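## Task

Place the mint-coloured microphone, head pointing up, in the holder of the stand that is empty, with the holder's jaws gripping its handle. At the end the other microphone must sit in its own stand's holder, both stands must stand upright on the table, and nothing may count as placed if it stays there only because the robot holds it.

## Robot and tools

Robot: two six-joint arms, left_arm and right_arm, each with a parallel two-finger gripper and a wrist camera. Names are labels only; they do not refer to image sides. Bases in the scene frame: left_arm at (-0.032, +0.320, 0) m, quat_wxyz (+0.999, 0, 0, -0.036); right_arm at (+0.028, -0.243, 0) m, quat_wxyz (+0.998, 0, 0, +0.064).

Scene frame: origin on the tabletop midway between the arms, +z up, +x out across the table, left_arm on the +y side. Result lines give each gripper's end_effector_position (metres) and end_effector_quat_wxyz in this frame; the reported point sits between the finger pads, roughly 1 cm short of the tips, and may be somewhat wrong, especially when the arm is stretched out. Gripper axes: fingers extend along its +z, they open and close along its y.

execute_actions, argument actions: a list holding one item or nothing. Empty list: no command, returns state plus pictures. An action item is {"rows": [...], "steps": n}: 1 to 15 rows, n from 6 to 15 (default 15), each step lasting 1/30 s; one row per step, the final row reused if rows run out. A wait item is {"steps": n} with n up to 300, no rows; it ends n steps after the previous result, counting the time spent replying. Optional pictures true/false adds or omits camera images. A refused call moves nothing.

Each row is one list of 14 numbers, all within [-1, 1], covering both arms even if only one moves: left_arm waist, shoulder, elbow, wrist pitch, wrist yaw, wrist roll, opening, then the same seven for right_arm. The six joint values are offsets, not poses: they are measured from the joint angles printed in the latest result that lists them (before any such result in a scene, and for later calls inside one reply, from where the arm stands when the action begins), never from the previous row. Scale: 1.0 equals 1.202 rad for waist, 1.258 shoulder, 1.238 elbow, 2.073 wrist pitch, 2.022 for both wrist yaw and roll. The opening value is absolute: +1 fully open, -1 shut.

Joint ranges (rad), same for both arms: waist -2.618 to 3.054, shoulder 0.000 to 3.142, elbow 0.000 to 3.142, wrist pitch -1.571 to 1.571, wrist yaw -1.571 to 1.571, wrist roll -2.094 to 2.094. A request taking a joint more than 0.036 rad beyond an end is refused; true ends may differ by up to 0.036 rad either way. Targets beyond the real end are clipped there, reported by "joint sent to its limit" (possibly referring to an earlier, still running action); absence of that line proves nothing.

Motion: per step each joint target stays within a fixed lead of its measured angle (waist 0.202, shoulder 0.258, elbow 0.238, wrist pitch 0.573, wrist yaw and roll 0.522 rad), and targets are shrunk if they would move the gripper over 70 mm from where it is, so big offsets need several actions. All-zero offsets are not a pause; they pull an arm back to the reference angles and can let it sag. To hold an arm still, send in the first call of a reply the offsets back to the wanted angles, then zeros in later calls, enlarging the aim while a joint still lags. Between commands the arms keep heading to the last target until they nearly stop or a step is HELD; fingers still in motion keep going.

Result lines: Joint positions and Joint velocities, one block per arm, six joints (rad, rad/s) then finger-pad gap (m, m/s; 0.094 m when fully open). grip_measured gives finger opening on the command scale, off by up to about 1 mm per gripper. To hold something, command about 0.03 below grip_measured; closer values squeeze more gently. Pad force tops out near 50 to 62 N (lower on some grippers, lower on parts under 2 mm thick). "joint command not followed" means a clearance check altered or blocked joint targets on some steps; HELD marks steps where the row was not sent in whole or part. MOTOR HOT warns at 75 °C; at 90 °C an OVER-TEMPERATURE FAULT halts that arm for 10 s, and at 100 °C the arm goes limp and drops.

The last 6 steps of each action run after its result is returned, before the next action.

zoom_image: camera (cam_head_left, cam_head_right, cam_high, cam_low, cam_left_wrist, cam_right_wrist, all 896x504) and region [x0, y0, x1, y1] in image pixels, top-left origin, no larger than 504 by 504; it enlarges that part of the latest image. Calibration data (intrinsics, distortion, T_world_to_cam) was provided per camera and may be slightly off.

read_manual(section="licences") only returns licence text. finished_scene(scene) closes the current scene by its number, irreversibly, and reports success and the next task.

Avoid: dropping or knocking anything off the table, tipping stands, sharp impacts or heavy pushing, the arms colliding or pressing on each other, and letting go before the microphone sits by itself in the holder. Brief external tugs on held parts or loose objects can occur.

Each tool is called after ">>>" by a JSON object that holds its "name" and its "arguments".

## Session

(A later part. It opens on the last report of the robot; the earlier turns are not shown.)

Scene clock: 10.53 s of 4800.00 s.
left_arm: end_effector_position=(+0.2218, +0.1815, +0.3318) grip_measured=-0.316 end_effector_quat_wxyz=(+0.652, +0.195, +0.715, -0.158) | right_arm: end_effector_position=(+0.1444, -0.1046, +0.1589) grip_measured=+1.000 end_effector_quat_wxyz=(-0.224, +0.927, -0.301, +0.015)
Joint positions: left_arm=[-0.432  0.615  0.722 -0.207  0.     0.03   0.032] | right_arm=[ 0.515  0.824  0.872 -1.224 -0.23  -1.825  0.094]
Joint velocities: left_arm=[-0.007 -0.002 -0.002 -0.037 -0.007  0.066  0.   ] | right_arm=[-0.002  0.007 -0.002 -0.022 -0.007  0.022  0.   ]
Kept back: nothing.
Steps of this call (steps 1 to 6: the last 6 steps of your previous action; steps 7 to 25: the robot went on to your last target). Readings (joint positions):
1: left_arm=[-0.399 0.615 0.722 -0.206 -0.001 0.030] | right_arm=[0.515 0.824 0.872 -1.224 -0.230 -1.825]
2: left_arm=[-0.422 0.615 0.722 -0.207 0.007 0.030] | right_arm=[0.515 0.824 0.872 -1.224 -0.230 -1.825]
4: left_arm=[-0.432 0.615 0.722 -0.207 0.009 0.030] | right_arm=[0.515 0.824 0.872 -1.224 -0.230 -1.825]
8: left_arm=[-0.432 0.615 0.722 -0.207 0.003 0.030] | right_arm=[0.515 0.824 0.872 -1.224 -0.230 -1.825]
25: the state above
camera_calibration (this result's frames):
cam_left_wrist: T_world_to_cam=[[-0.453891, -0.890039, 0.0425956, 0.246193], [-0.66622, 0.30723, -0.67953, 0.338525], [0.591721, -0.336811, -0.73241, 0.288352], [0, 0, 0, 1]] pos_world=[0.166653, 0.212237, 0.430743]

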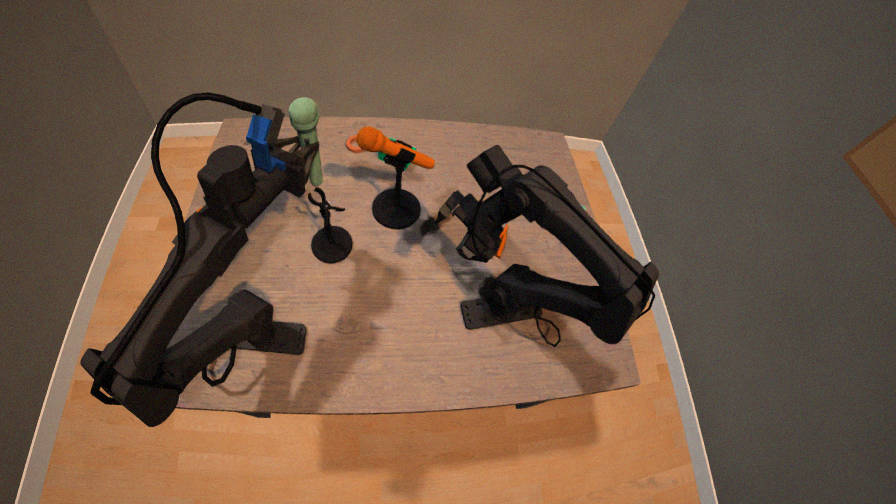

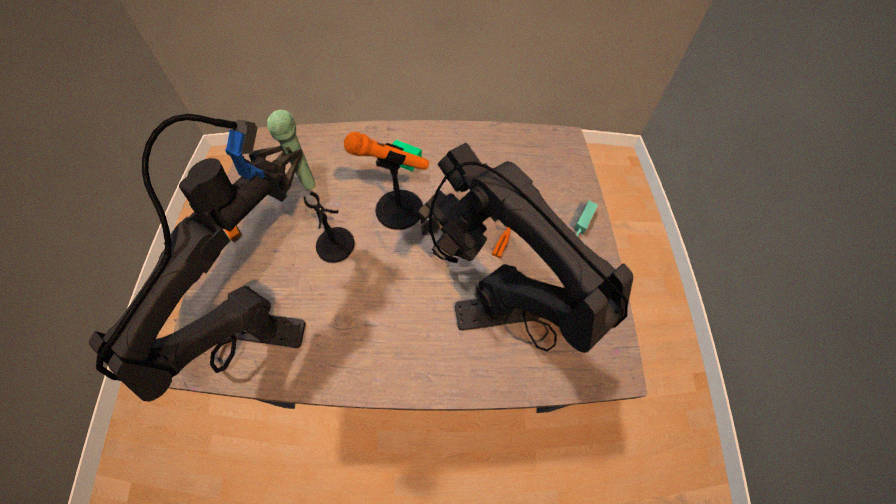

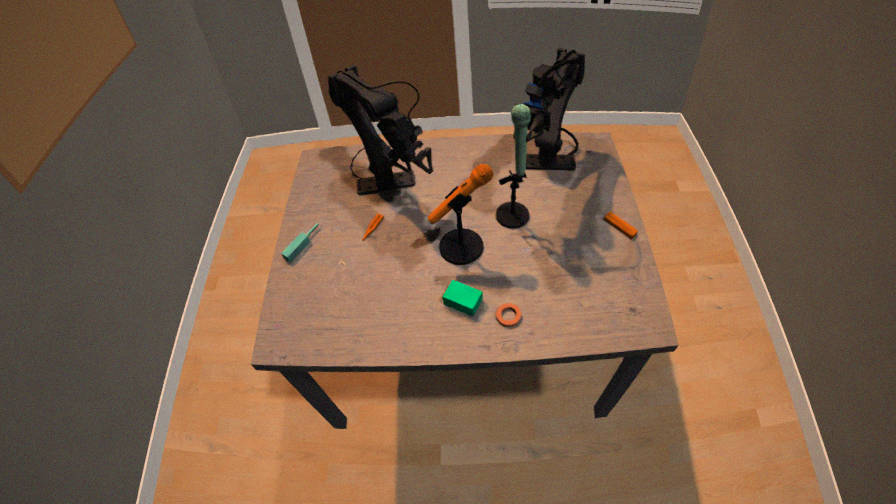

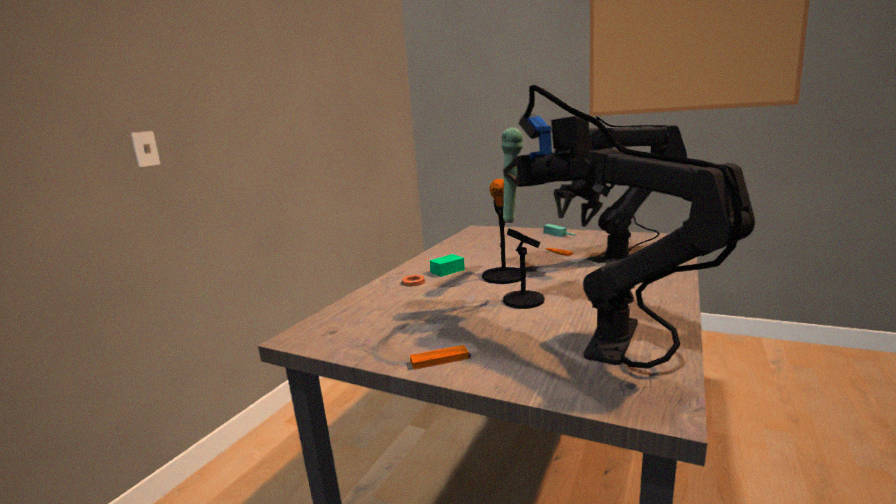

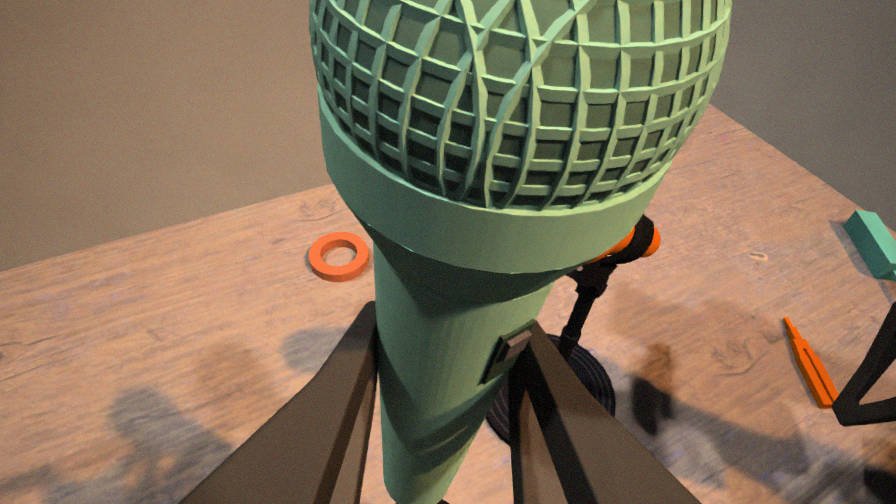

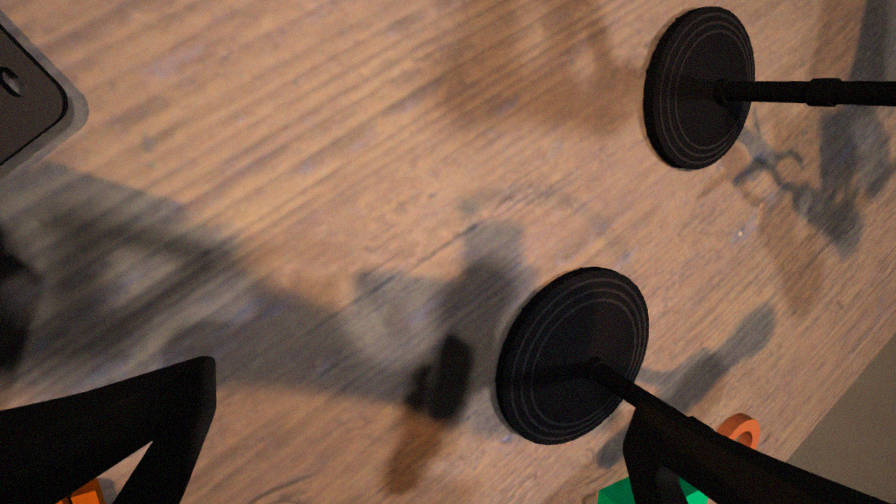

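>>> {"name": "execute_actions", "arguments": {"actions": [{"rows":[[-0.209,-0.077,-0.155,0.125,0,0.228,-0.36,0,0,0,0,0,0,1]]}]}}

>>> {"name": "execute_actions", "arguments": {"actions": [{"steps":25}], "pictures": true}}

Scene clock: 11.50 s of 4800.00 s.
left_arm: end_effector_position=(+0.1787, +0.1226, +0.2817) grip_measured=-0.316 end_effector_quat_wxyz=(+0.663, +0.413, +0.615, -0.113) | right_arm: end_effector_position=(+0.1444, -0.1046, +0.1589) grip_measured=+1.000 end_effector_quat_wxyz=(-0.224, +0.927, -0.301, +0.015)
Joint positions: left_arm=[-0.68   0.543  0.505 -0.058  0.008  0.424  0.032] | right_arm=[ 0.515  0.824  0.872 -1.224 -0.23  -1.825  0.094]
Joint velocities: left_arm=[-0.002 -0.007 -0.007  0.227 -0.022  0.3   -0.   ] | right_arm=[-0.007 -0.022 -0.002  0.022  0.037 -0.051  0.   ]
Steps of this call (steps 1 to 15: the robot went on to your last target; steps 16 to 20: nothing new was sent; steps 21 to 29: the first 9 steps of this action). Readings (joint positions):
21: left_arm=[-0.463 0.603 0.687 -0.156 -0.023 0.100] | right_arm=[0.515 0.824 0.872 -1.224 -0.230 -1.825]
22: left_arm=[-0.527 0.577 0.634 -0.099 -0.032 0.177] | right_arm=[0.515 0.824 0.872 -1.224 -0.230 -1.825]
24: left_arm=[-0.641 0.545 0.552 -0.068 -0.009 0.289] | right_arm=[0.515 0.824 0.872 -1.224 -0.230 -1.825]
28: left_arm=[-0.680 0.543 0.505 -0.065 0.008 0.408] | right_arm=[0.515 0.824 0.872 -1.224 -0.230 -1.825]
29: the state above

Scene clock: 12.33 s of 4800.00 s.
left_arm: end_effector_position=(+0.1795, +0.1221, +0.2944) grip_measured=-0.316 end_effector_quat_wxyz=(+0.684, +0.422, +0.587, -0.094) | right_arm: end_effector_position=(+0.1444, -0.1046, +0.1589) grip_measured=+1.000 end_effector_quat_wxyz=(-0.224, +0.927, -0.301, +0.015)
Joint positions: left_arm=[-0.68   0.543  0.505 -0.007  0.007  0.487  0.032] | right_arm=[ 0.515  0.824  0.872 -1.224 -0.23  -1.825  0.094]
Joint velocities: left_arm=[-0.017  0.002 -0.012  0.037 -0.066  0.007 -0.   ] | right_arm=[-0.002 -0.007 -0.007 -0.007  0.051 -0.066  0.   ]
Kept back: nothing.
Steps of this call (steps 1 to 6: the last 6 steps of your previous action; steps 7 to 25: the robot went on to your last target). Readings (joint positions):
1: left_arm=[-0.680 0.543 0.505 -0.047 0.008 0.436] | right_arm=[0.515 0.824 0.872 -1.224 -0.230 -1.825]
2: left_arm=[-0.680 0.543 0.505 -0.037 0.008 0.446] | right_arm=[0.515 0.824 0.872 -1.224 -0.230 -1.825]
4: left_arm=[-0.680 0.543 0.505 -0.023 0.007 0.461] | right_arm=[0.515 0.824 0.872 -1.224 -0.230 -1.825]
8: left_arm=[-0.680 0.543 0.505 -0.012 0.007 0.476] | right_arm=[0.515 0.824 0.872 -1.224 -0.230 -1.825]
25: the state above
camera_calibration (this result's frames):
cam_left_wrist: T_world_to_cam=[[-0.623701, -0.671396, -0.40028, 0.309932], [-0.306307, 0.681061, -0.66508, 0.188708], [0.719147, -0.292203, -0.630432, 0.207598], [0, 0, 0, 1]] pos_world=[0.101814, 0.140226, 0.380442]

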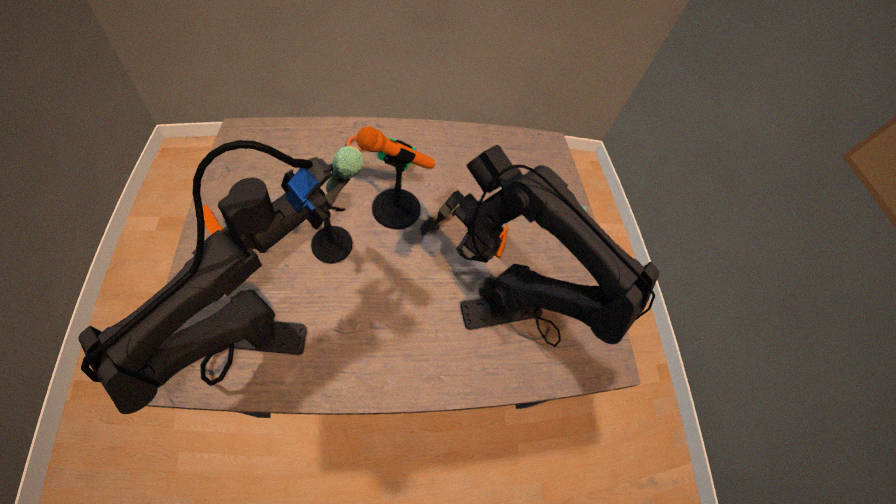

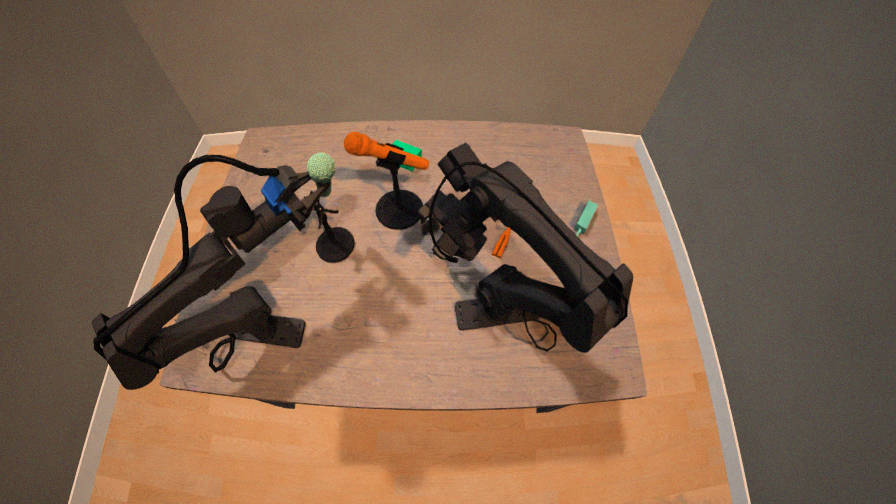

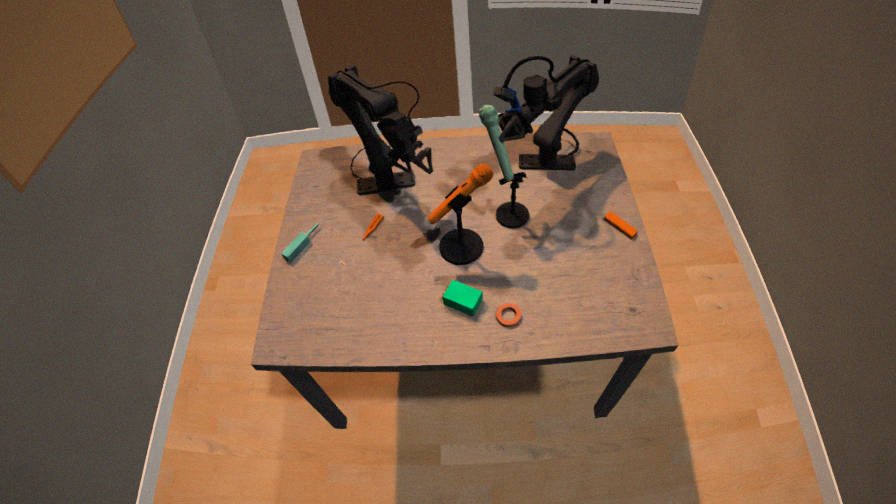

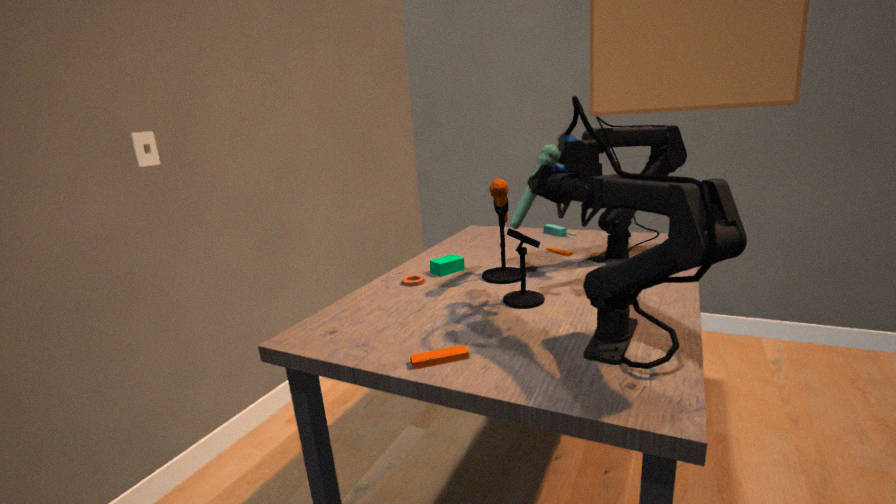

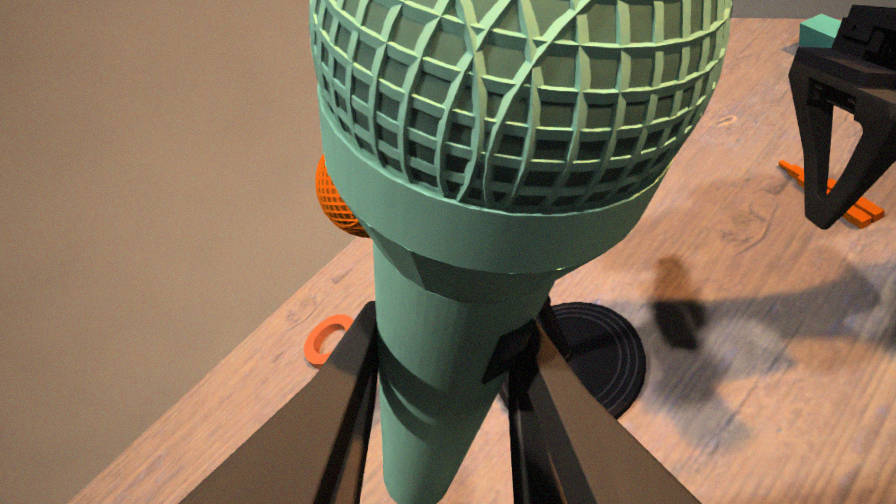

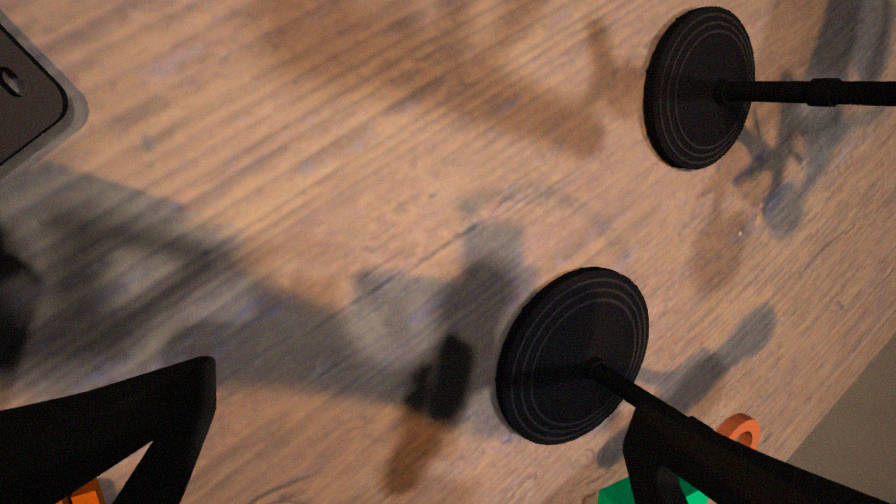

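>>> {"name": "zoom_image", "arguments": {"camera": "cam_high", "region": [470, 130, 550, 210]}}

>>> {"name": "zoom_image", "arguments": {"camera": "cam_low", "region": [480, 180, 560, 260]}}

>>> {"name": "zoom_image", "arguments": {"camera": "cam_head_right", "region": [280, 150, 360, 230]}}

Region (470, 130, 550, 210) of cam_high's 896x504 image, scaled by 6.300, with more detail than that image has.

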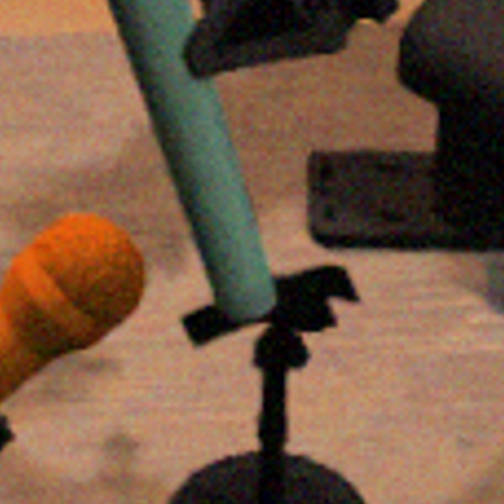

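Region (480, 180, 560, 260) of cam_low's 896x504 image, scaled by 6.300, with more detail than that image has.

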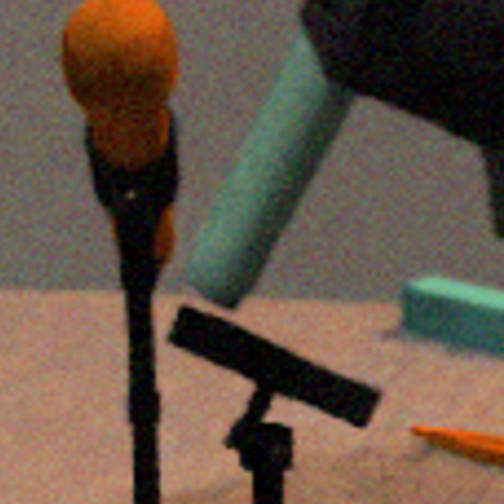

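Region (280, 150, 360, 230) of cam_head_right's 896x504 image, scaled by 6.300, with more detail than that image has.

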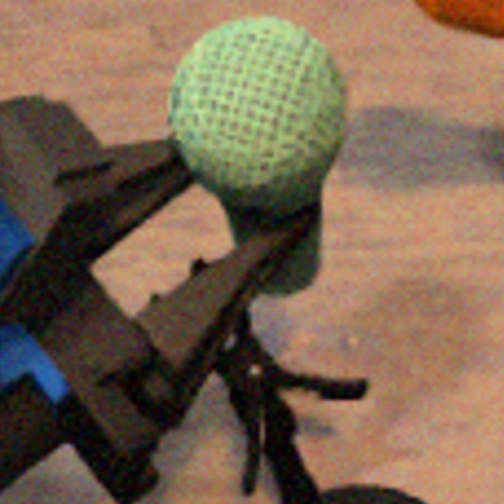

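>>> {"name": "execute_actions", "arguments": {"actions": [{"rows":[[0,-0.153,0.008,-0.03,0,0,-0.36,0,0,0,0,0,0,1]]}]}}

>>> {"name": "execute_actions", "arguments": {"actions": [{"steps":20}], "pictures": true}}

>>> {"name": "zoom_image", "arguments": {"camera": "cam_high", "region": [470, 130, 550, 210]}}

>>> {"name": "zoom_image", "arguments": {"camera": "cam_low", "region": [480, 180, 560, 260]}}

Scene clock: 13.40 s of 4800.00 s.
left_arm: end_effector_position=(+0.1553, +0.1448, +0.3154) grip_measured=-0.316 end_effector_quat_wxyz=(+0.716, +0.403, +0.561, -0.098) | right_arm: end_effector_position=(+0.1444, -0.1046, +0.1589) grip_measured=+1.000 end_effector_quat_wxyz=(-0.224, +0.927, -0.301, +0.015)
Joint positions: left_arm=[-0.68   0.361  0.495 -0.088  0.007  0.487  0.032] | right_arm=[ 0.515  0.824  0.872 -1.224 -0.23  -1.825  0.094]
Joint velocities: left_arm=[ 0.012  0.012 -0.007 -0.168 -0.037 -0.007 -0.001] | right_arm=[-0.007 -0.002 -0.002 -0.007  0.037 -0.022  0.   ]
Steps of this call (steps 1 to 15: the robot went on to your last target; steps 16 to 23: nothing new was sent; steps 24 to 32: the first 9 steps of this action). Readings (joint positions):
24: left_arm=[-0.680 0.524 0.505 -0.023 0.007 0.487] | right_arm=[0.515 0.824 0.872 -1.224 -0.230 -1.825]
25: left_arm=[-0.680 0.482 0.499 -0.052 0.007 0.487] | right_arm=[0.515 0.824 0.872 -1.224 -0.230 -1.825]
27: left_arm=[-0.680 0.402 0.495 -0.083 0.007 0.487] | right_arm=[0.515 0.824 0.872 -1.224 -0.230 -1.825]
31: left_arm=[-0.680 0.361 0.495 -0.081 0.007 0.487] | right_arm=[0.515 0.824 0.872 -1.224 -0.230 -1.825]
32: the state above

Scene clock: 14.07 s of 4800.00 s.
left_arm: end_effector_position=(+0.1554, +0.1447, +0.3105) grip_measured=-0.316 end_effector_quat_wxyz=(+0.710, +0.407, +0.567, -0.097) | right_arm: end_effector_position=(+0.1444, -0.1046, +0.1589) grip_measured=+1.000 end_effector_quat_wxyz=(-0.224, +0.927, -0.301, +0.015)
Joint positions: left_arm=[-0.68   0.361  0.495 -0.108  0.007  0.487  0.032] | right_arm=[ 0.515  0.824  0.872 -1.224 -0.23  -1.825  0.094]
Joint velocities: left_arm=[-0.022 -0.007  0.002 -0.037 -0.051  0.022 -0.001] | right_arm=[-0.007 -0.017 -0.002 -0.007  0.037 -0.095  0.   ]
Kept back: nothing.
Steps of this call (steps 1 to 6: the last 6 steps of your previous action; steps 7 to 20: the robot went on to your last target). Readings (joint positions):
1: left_arm=[-0.680 0.361 0.495 -0.093 0.007 0.487] | right_arm=[0.515 0.824 0.872 -1.224 -0.230 -1.825]
2: left_arm=[-0.680 0.361 0.495 -0.097 0.007 0.487] | right_arm=[0.515 0.824 0.872 -1.224 -0.230 -1.825]
4: left_arm=[-0.680 0.361 0.495 -0.102 0.007 0.487] | right_arm=[0.515 0.824 0.872 -1.224 -0.230 -1.825]
8: left_arm=[-0.680 0.361 0.495 -0.106 0.007 0.487] | right_arm=[0.515 0.824 0.872 -1.224 -0.230 -1.825]
20: the state above
camera_calibration (this result's frames):
cam_left_wrist: T_world_to_cam=[[-0.602759, -0.690775, -0.399388, 0.315772], [-0.270227, 0.647677, -0.712385, 0.190565], [0.750772, -0.321471, -0.57706, 0.224508], [0, 0, 0, 1]] pos_world=[0.073276, 0.166876, 0.391425]

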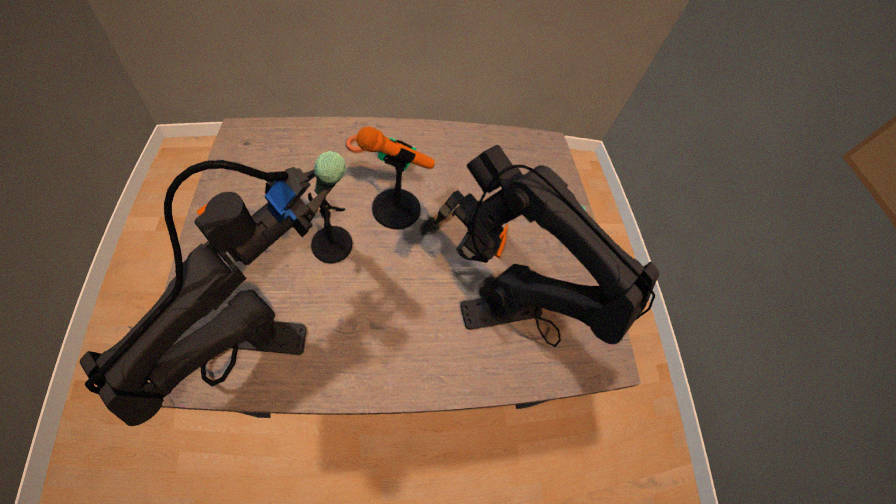

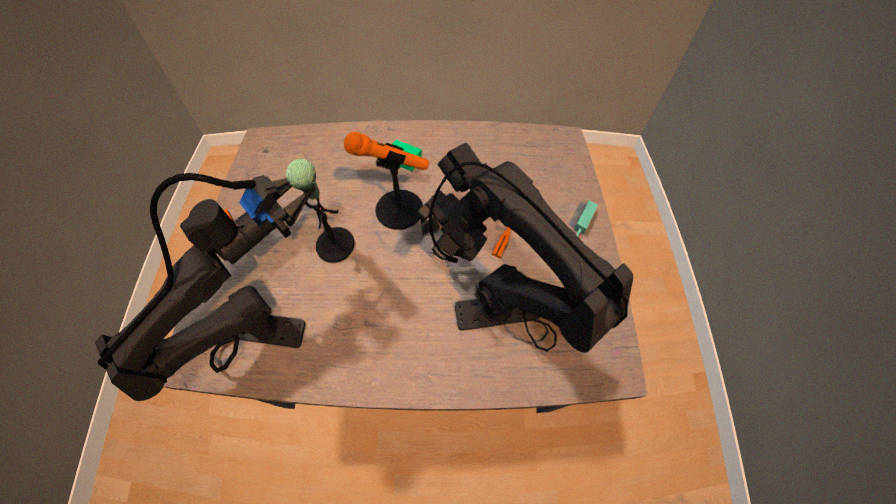

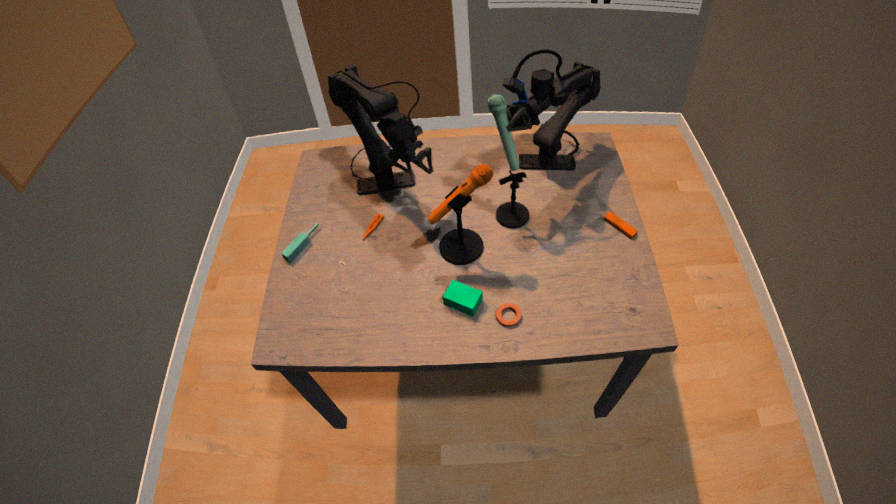

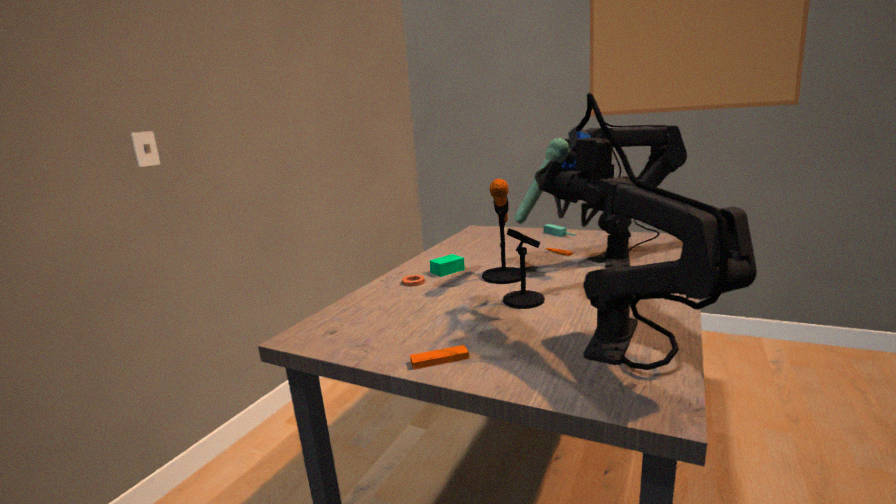

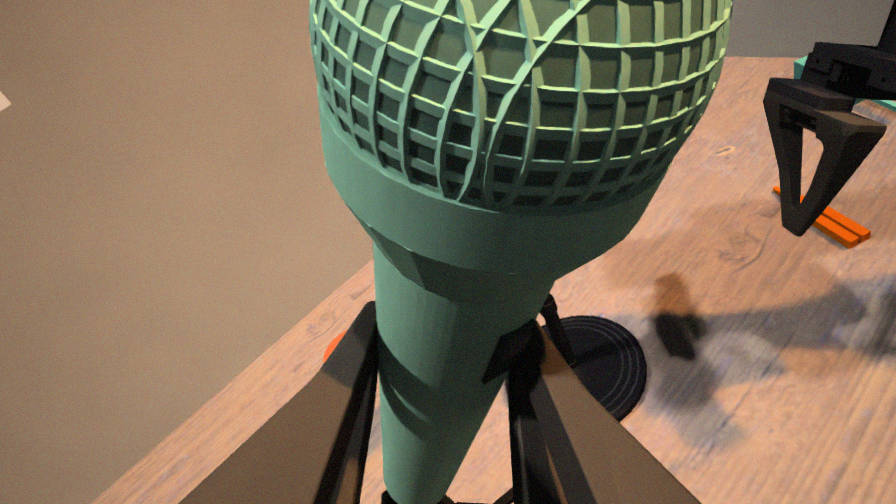

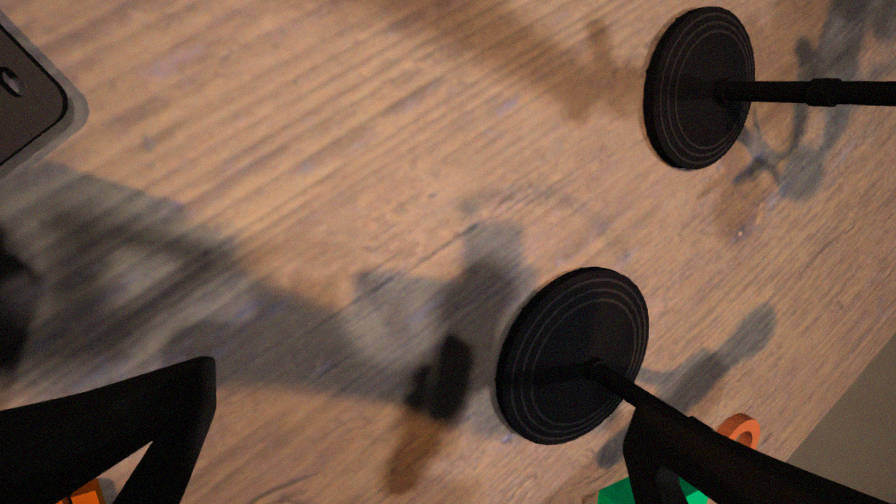

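Region (470, 130, 550, 210) of cam_high's 896x504 image, scaled by 6.300, with more detail than that image has.

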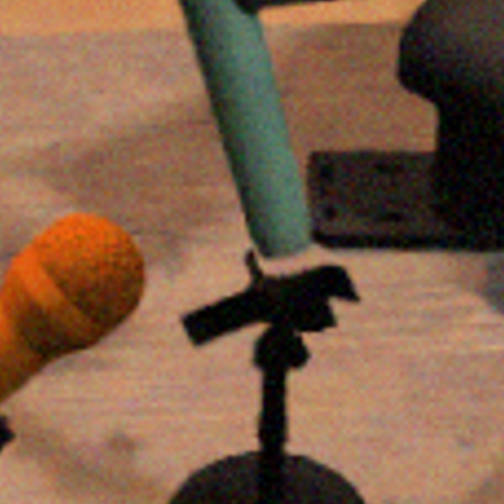

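Region (480, 180, 560, 260) of cam_low's 896x504 image, scaled by 6.300, with more detail than that image has.

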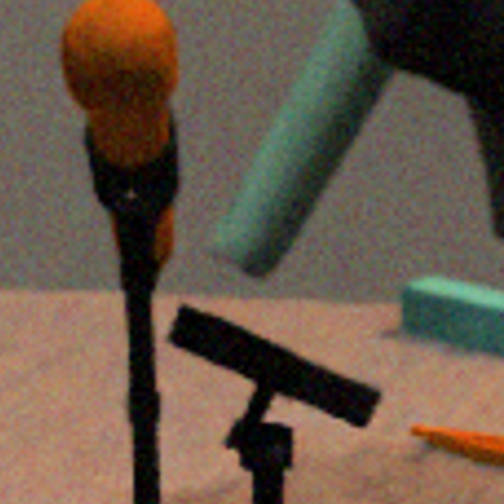

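>>> {"name": "execute_actions", "arguments": {"actions": [{"rows":[[0.062,-0.048,-0.089,0.053,0,0,-0.36,0,0,0,0,0,0,1]]}]}}

>>> {"name": "execute_actions", "arguments": {"actions": [{"steps":20}], "pictures": true}}

>>> {"name": "zoom_image", "arguments": {"camera": "cam_high", "region": [470, 130, 550, 210]}}

>>> {"name": "zoom_image", "arguments": {"camera": "cam_low", "region": [480, 180, 560, 260]}}

Scene clock: 14.87 s of 4800.00 s.
left_arm: end_effector_position=(+0.1663, +0.1539, +0.2891) grip_measured=-0.316 end_effector_quat_wxyz=(+0.718, +0.391, +0.571, -0.077) | right_arm: end_effector_position=(+0.1444, -0.1046, +0.1589) grip_measured=+1.000 end_effector_quat_wxyz=(-0.224, +0.927, -0.301, +0.015)
Joint positions: left_arm=[-0.618  0.323  0.389 -0.024  0.017  0.493  0.032] | right_arm=[ 0.515  0.824  0.872 -1.224 -0.23  -1.825  0.094]
Joint velocities: left_arm=[ 0.002 -0.007 -0.012  0.037  0.051  0.022  0.   ] | right_arm=[-0.002 -0.002 -0.017 -0.022 -0.022  0.022  0.   ]
Steps of this call (steps 1 to 15: the robot went on to your last target; steps 16 to 24: the first 9 steps of this action). Readings (joint positions):
16: left_arm=[-0.670 0.356 0.477 -0.085 0.013 0.487] | right_arm=[0.515 0.824 0.872 -1.224 -0.230 -1.825]
17: left_arm=[-0.650 0.341 0.448 -0.061 0.014 0.487] | right_arm=[0.515 0.824 0.872 -1.224 -0.230 -1.825]
19: left_arm=[-0.622 0.325 0.400 -0.047 0.012 0.492] | right_arm=[0.515 0.824 0.872 -1.224 -0.230 -1.825]
23: left_arm=[-0.618 0.323 0.389 -0.024 0.017 0.493] | right_arm=[0.515 0.824 0.872 -1.224 -0.230 -1.825]
24: the state above

Scene clock: 15.53 s of 4800.00 s.
left_arm: end_effector_position=(+0.1663, +0.1539, +0.2891) grip_measured=-0.316 end_effector_quat_wxyz=(+0.718, +0.391, +0.571, -0.077) | right_arm: end_effector_position=(+0.1444, -0.1046, +0.1589) grip_measured=+1.000 end_effector_quat_wxyz=(-0.224, +0.927, -0.301, +0.015)
Joint positions: left_arm=[-0.618  0.323  0.389 -0.024  0.017  0.493  0.032] | right_arm=[ 0.515  0.824  0.872 -1.224 -0.23  -1.825  0.094]
Joint velocities: left_arm=[ 0.007 -0.007  0.002  0.081  0.007  0.007 -0.001] | right_arm=[ 0.012  0.012 -0.002 -0.051 -0.066 -0.051  0.   ]
Kept back: nothing.
Steps of this call (steps 1 to 6: the last 6 steps of your previous action; steps 7 to 15: the robot went on to your last target; steps 16 to 20: nothing new was sent). Readings (joint positions):
1: left_arm=[-0.618 0.323 0.389 -0.024 0.017 0.493] | right_arm=[0.515 0.824 0.872 -1.224 -0.230 -1.825]
2: left_arm=[-0.618 0.323 0.389 -0.024 0.017 0.493] | right_arm=[0.515 0.824 0.872 -1.224 -0.230 -1.825]
4: left_arm=[-0.618 0.323 0.389 -0.024 0.017 0.493] | right_arm=[0.515 0.824 0.872 -1.224 -0.230 -1.825]
8: left_arm=[-0.618 0.323 0.389 -0.024 0.017 0.493] | right_arm=[0.515 0.824 0.872 -1.224 -0.230 -1.825]
20: the state above
All arms were judged still, so your last target was given up. Only a new action makes them travel on or press farther. Fingers that are still opening or closing keep moving.
camera_calibration (this result's frames):
cam_left_wrist: T_world_to_cam=[[-0.55938, -0.723359, -0.404779, 0.31949], [-0.291103, 0.628654, -0.721147, 0.181289], [0.776114, -0.285563, -0.562228, 0.192904], [0, 0, 0, 1]] pos_world=[0.0817742, 0.172224, 0.368515]

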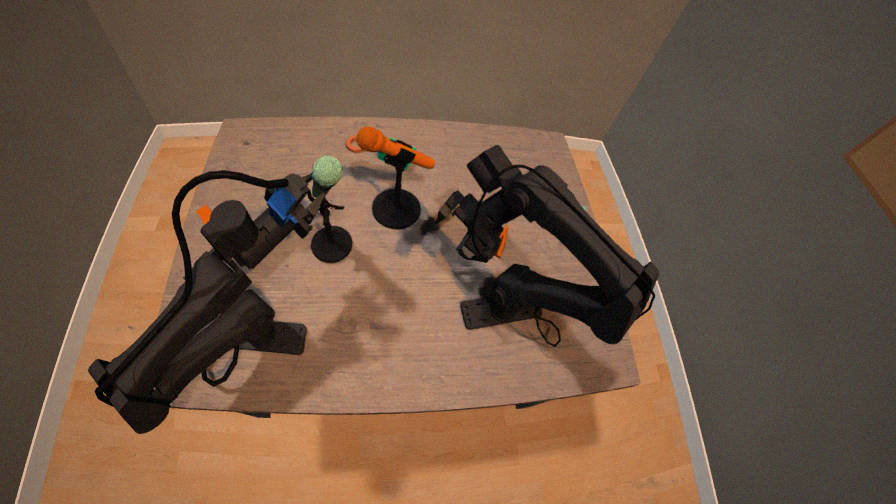

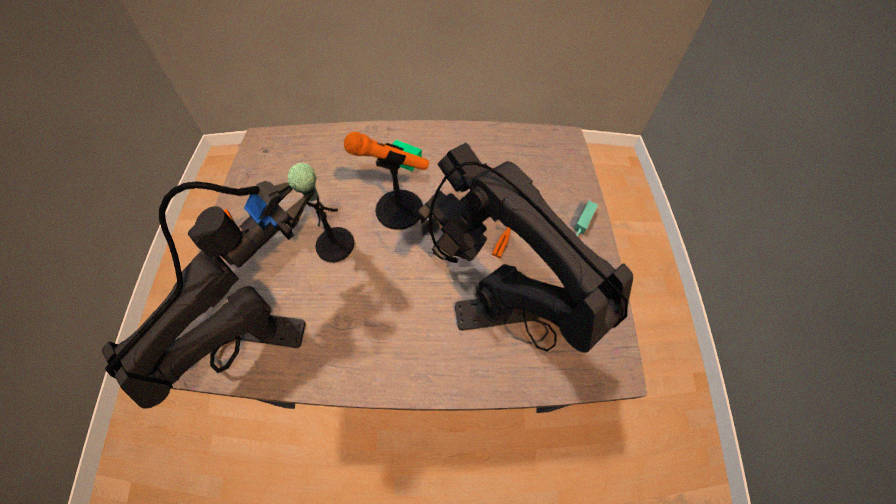

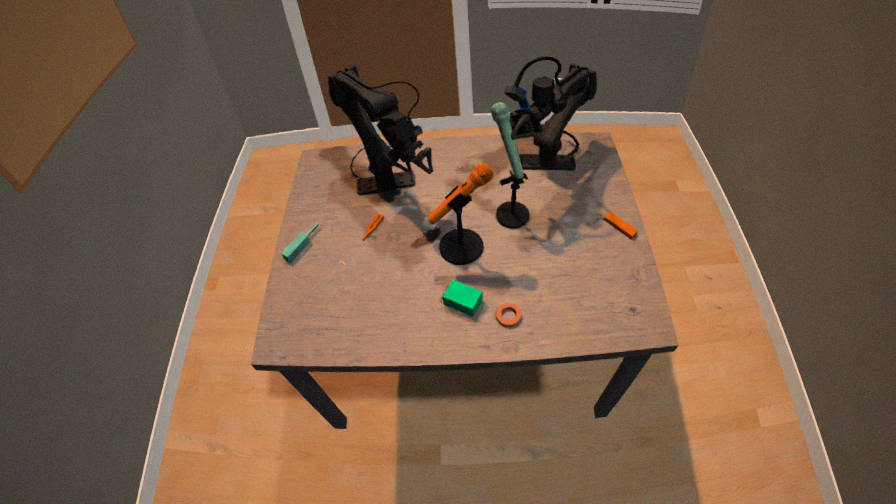

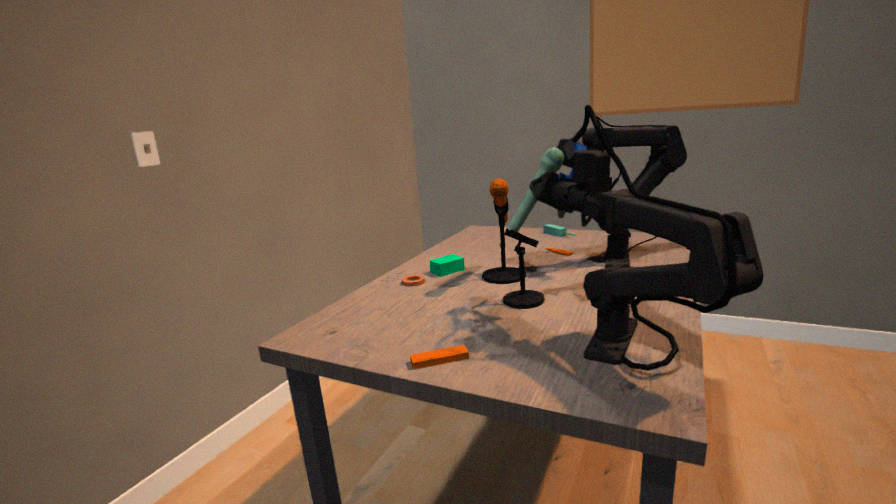

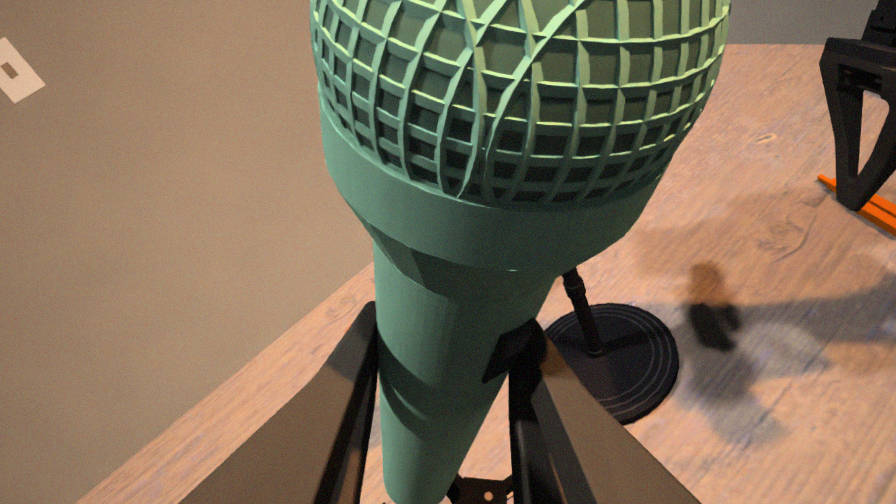

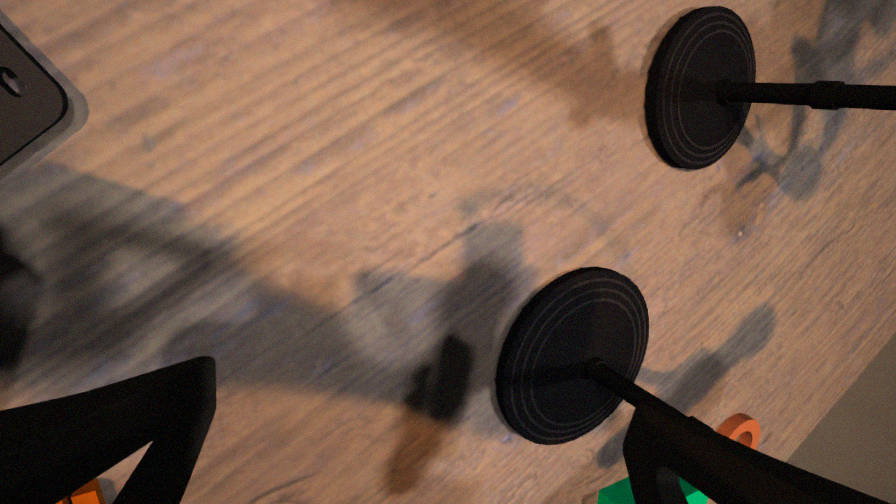

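Region (470, 130, 550, 210) of cam_high's 896x504 image, scaled by 6.300, with more detail than that image has.

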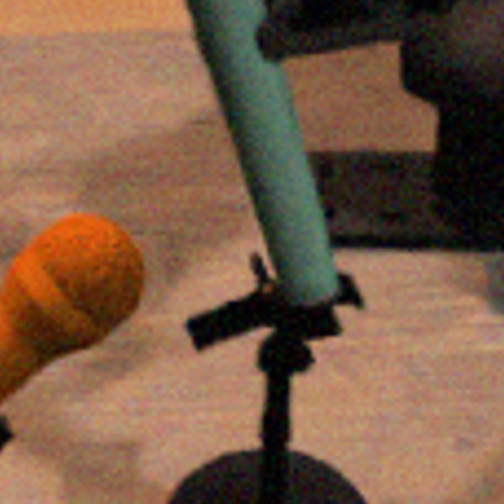

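Region (480, 180, 560, 260) of cam_low's 896x504 image, scaled by 6.300, with more detail than that image has.

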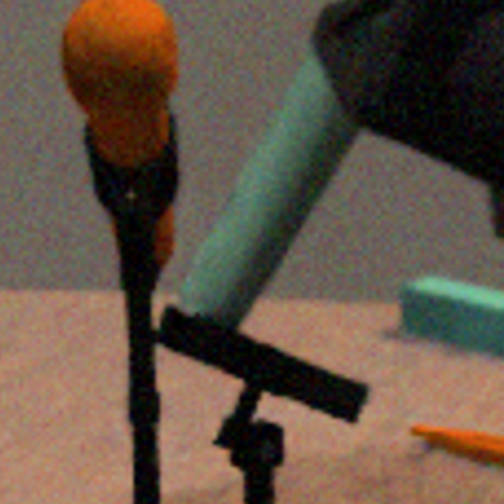

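>>> {"name": "execute_actions", "arguments": {"actions": [{"rows":[[0,0,0.08,-0.025,0,0,-0.36,0.619,0.447,-0.54,1,0.351,0.903,1]]}]}}

>>> {"name": "execute_actions", "arguments": {"actions": [{"steps":40}]}}

Scene clock: 16.93 s of 4800.00 s.
left_arm: end_effector_position=(+0.1614, +0.1575, +0.3077) grip_measured=-0.316 end_effector_quat_wxyz=(+0.720, +0.391, +0.569, -0.078) | right_arm: end_effector_position=(+0.1890, -0.0556, +0.0290) grip_measured=+0.995 end_effector_quat_wxyz=(-0.159, +0.869, -0.428, +0.189)
Joint positions: left_arm=[-0.618  0.324  0.462 -0.089  0.019  0.494  0.032] | right_arm=[ 1.002  1.259  0.532 -0.513  0.38  -1.161  0.094]
Joint velocities: left_arm=[-0.007 -0.007  0.022 -0.33  -0.007 -0.007  0.   ] | right_arm=[ 2.049  0.002 -0.642  1.546  2.835  2.147  0.   ]
Steps of this call (steps 1 to 33: nothing new was sent; steps 34 to 42: the first 9 steps of this action). Readings (joint positions):
34: left_arm=[-0.618 0.323 0.400 -0.040 0.018 0.494] | right_arm=[0.540 0.836 0.856 -1.187 -0.181 -1.775]
35: left_arm=[-0.618 0.324 0.418 -0.062 0.019 0.494] | right_arm=[0.584 0.866 0.826 -1.113 -0.118 -1.712]
37: left_arm=[-0.618 0.324 0.446 -0.078 0.019 0.494] | right_arm=[0.679 0.974 0.740 -0.945 0.020 -1.575]
41: left_arm=[-0.618 0.324 0.462 -0.084 0.019 0.494] | right_arm=[0.926 1.253 0.546 -0.575 0.288 -1.240]
42: the state above

Scene clock: 18.27 s of 4800.00 s.
left_arm: end_effector_position=(+0.1616, +0.1573, +0.3015) grip_measured=-0.316 end_effector_quat_wxyz=(+0.711, +0.396, +0.576, -0.077) | right_arm: end_effector_position=(+0.1752, +0.0727, +0.1079) grip_measured=+0.998 end_effector_quat_wxyz=(+0.567, -0.389, +0.695, +0.210)
Joint positions: left_arm=[-0.618  0.324  0.462 -0.114  0.019  0.494  0.032] | right_arm=[ 1.248  1.373  0.217  0.846  0.49  -0.005  0.094]
Joint velocities: left_arm=[ 0.002  0.012  0.002  0.051 -0.022 -0.066 -0.   ] | right_arm=[-0.012 -0.012  0.012  0.037 -0.037  0.081 -0.001]
Kept back: nothing.
Steps of this call (steps 1 to 6: the last 6 steps of your previous action; steps 7 to 40: the robot went on to your last target). Readings (joint positions):
1: left_arm=[-0.618 0.324 0.462 -0.096 0.019 0.494] | right_arm=[1.072 1.259 0.507 -0.456 0.474 -1.084]
2: left_arm=[-0.618 0.324 0.462 -0.100 0.019 0.494] | right_arm=[1.138 1.259 0.475 -0.384 0.565 -1.009]
4: left_arm=[-0.618 0.324 0.462 -0.107 0.019 0.494] | right_arm=[1.216 1.261 0.395 -0.177 0.688 -0.846]
8: left_arm=[-0.618 0.324 0.462 -0.112 0.019 0.494] | right_arm=[1.236 1.328 0.267 0.316 0.668 -0.468]
40: the state above


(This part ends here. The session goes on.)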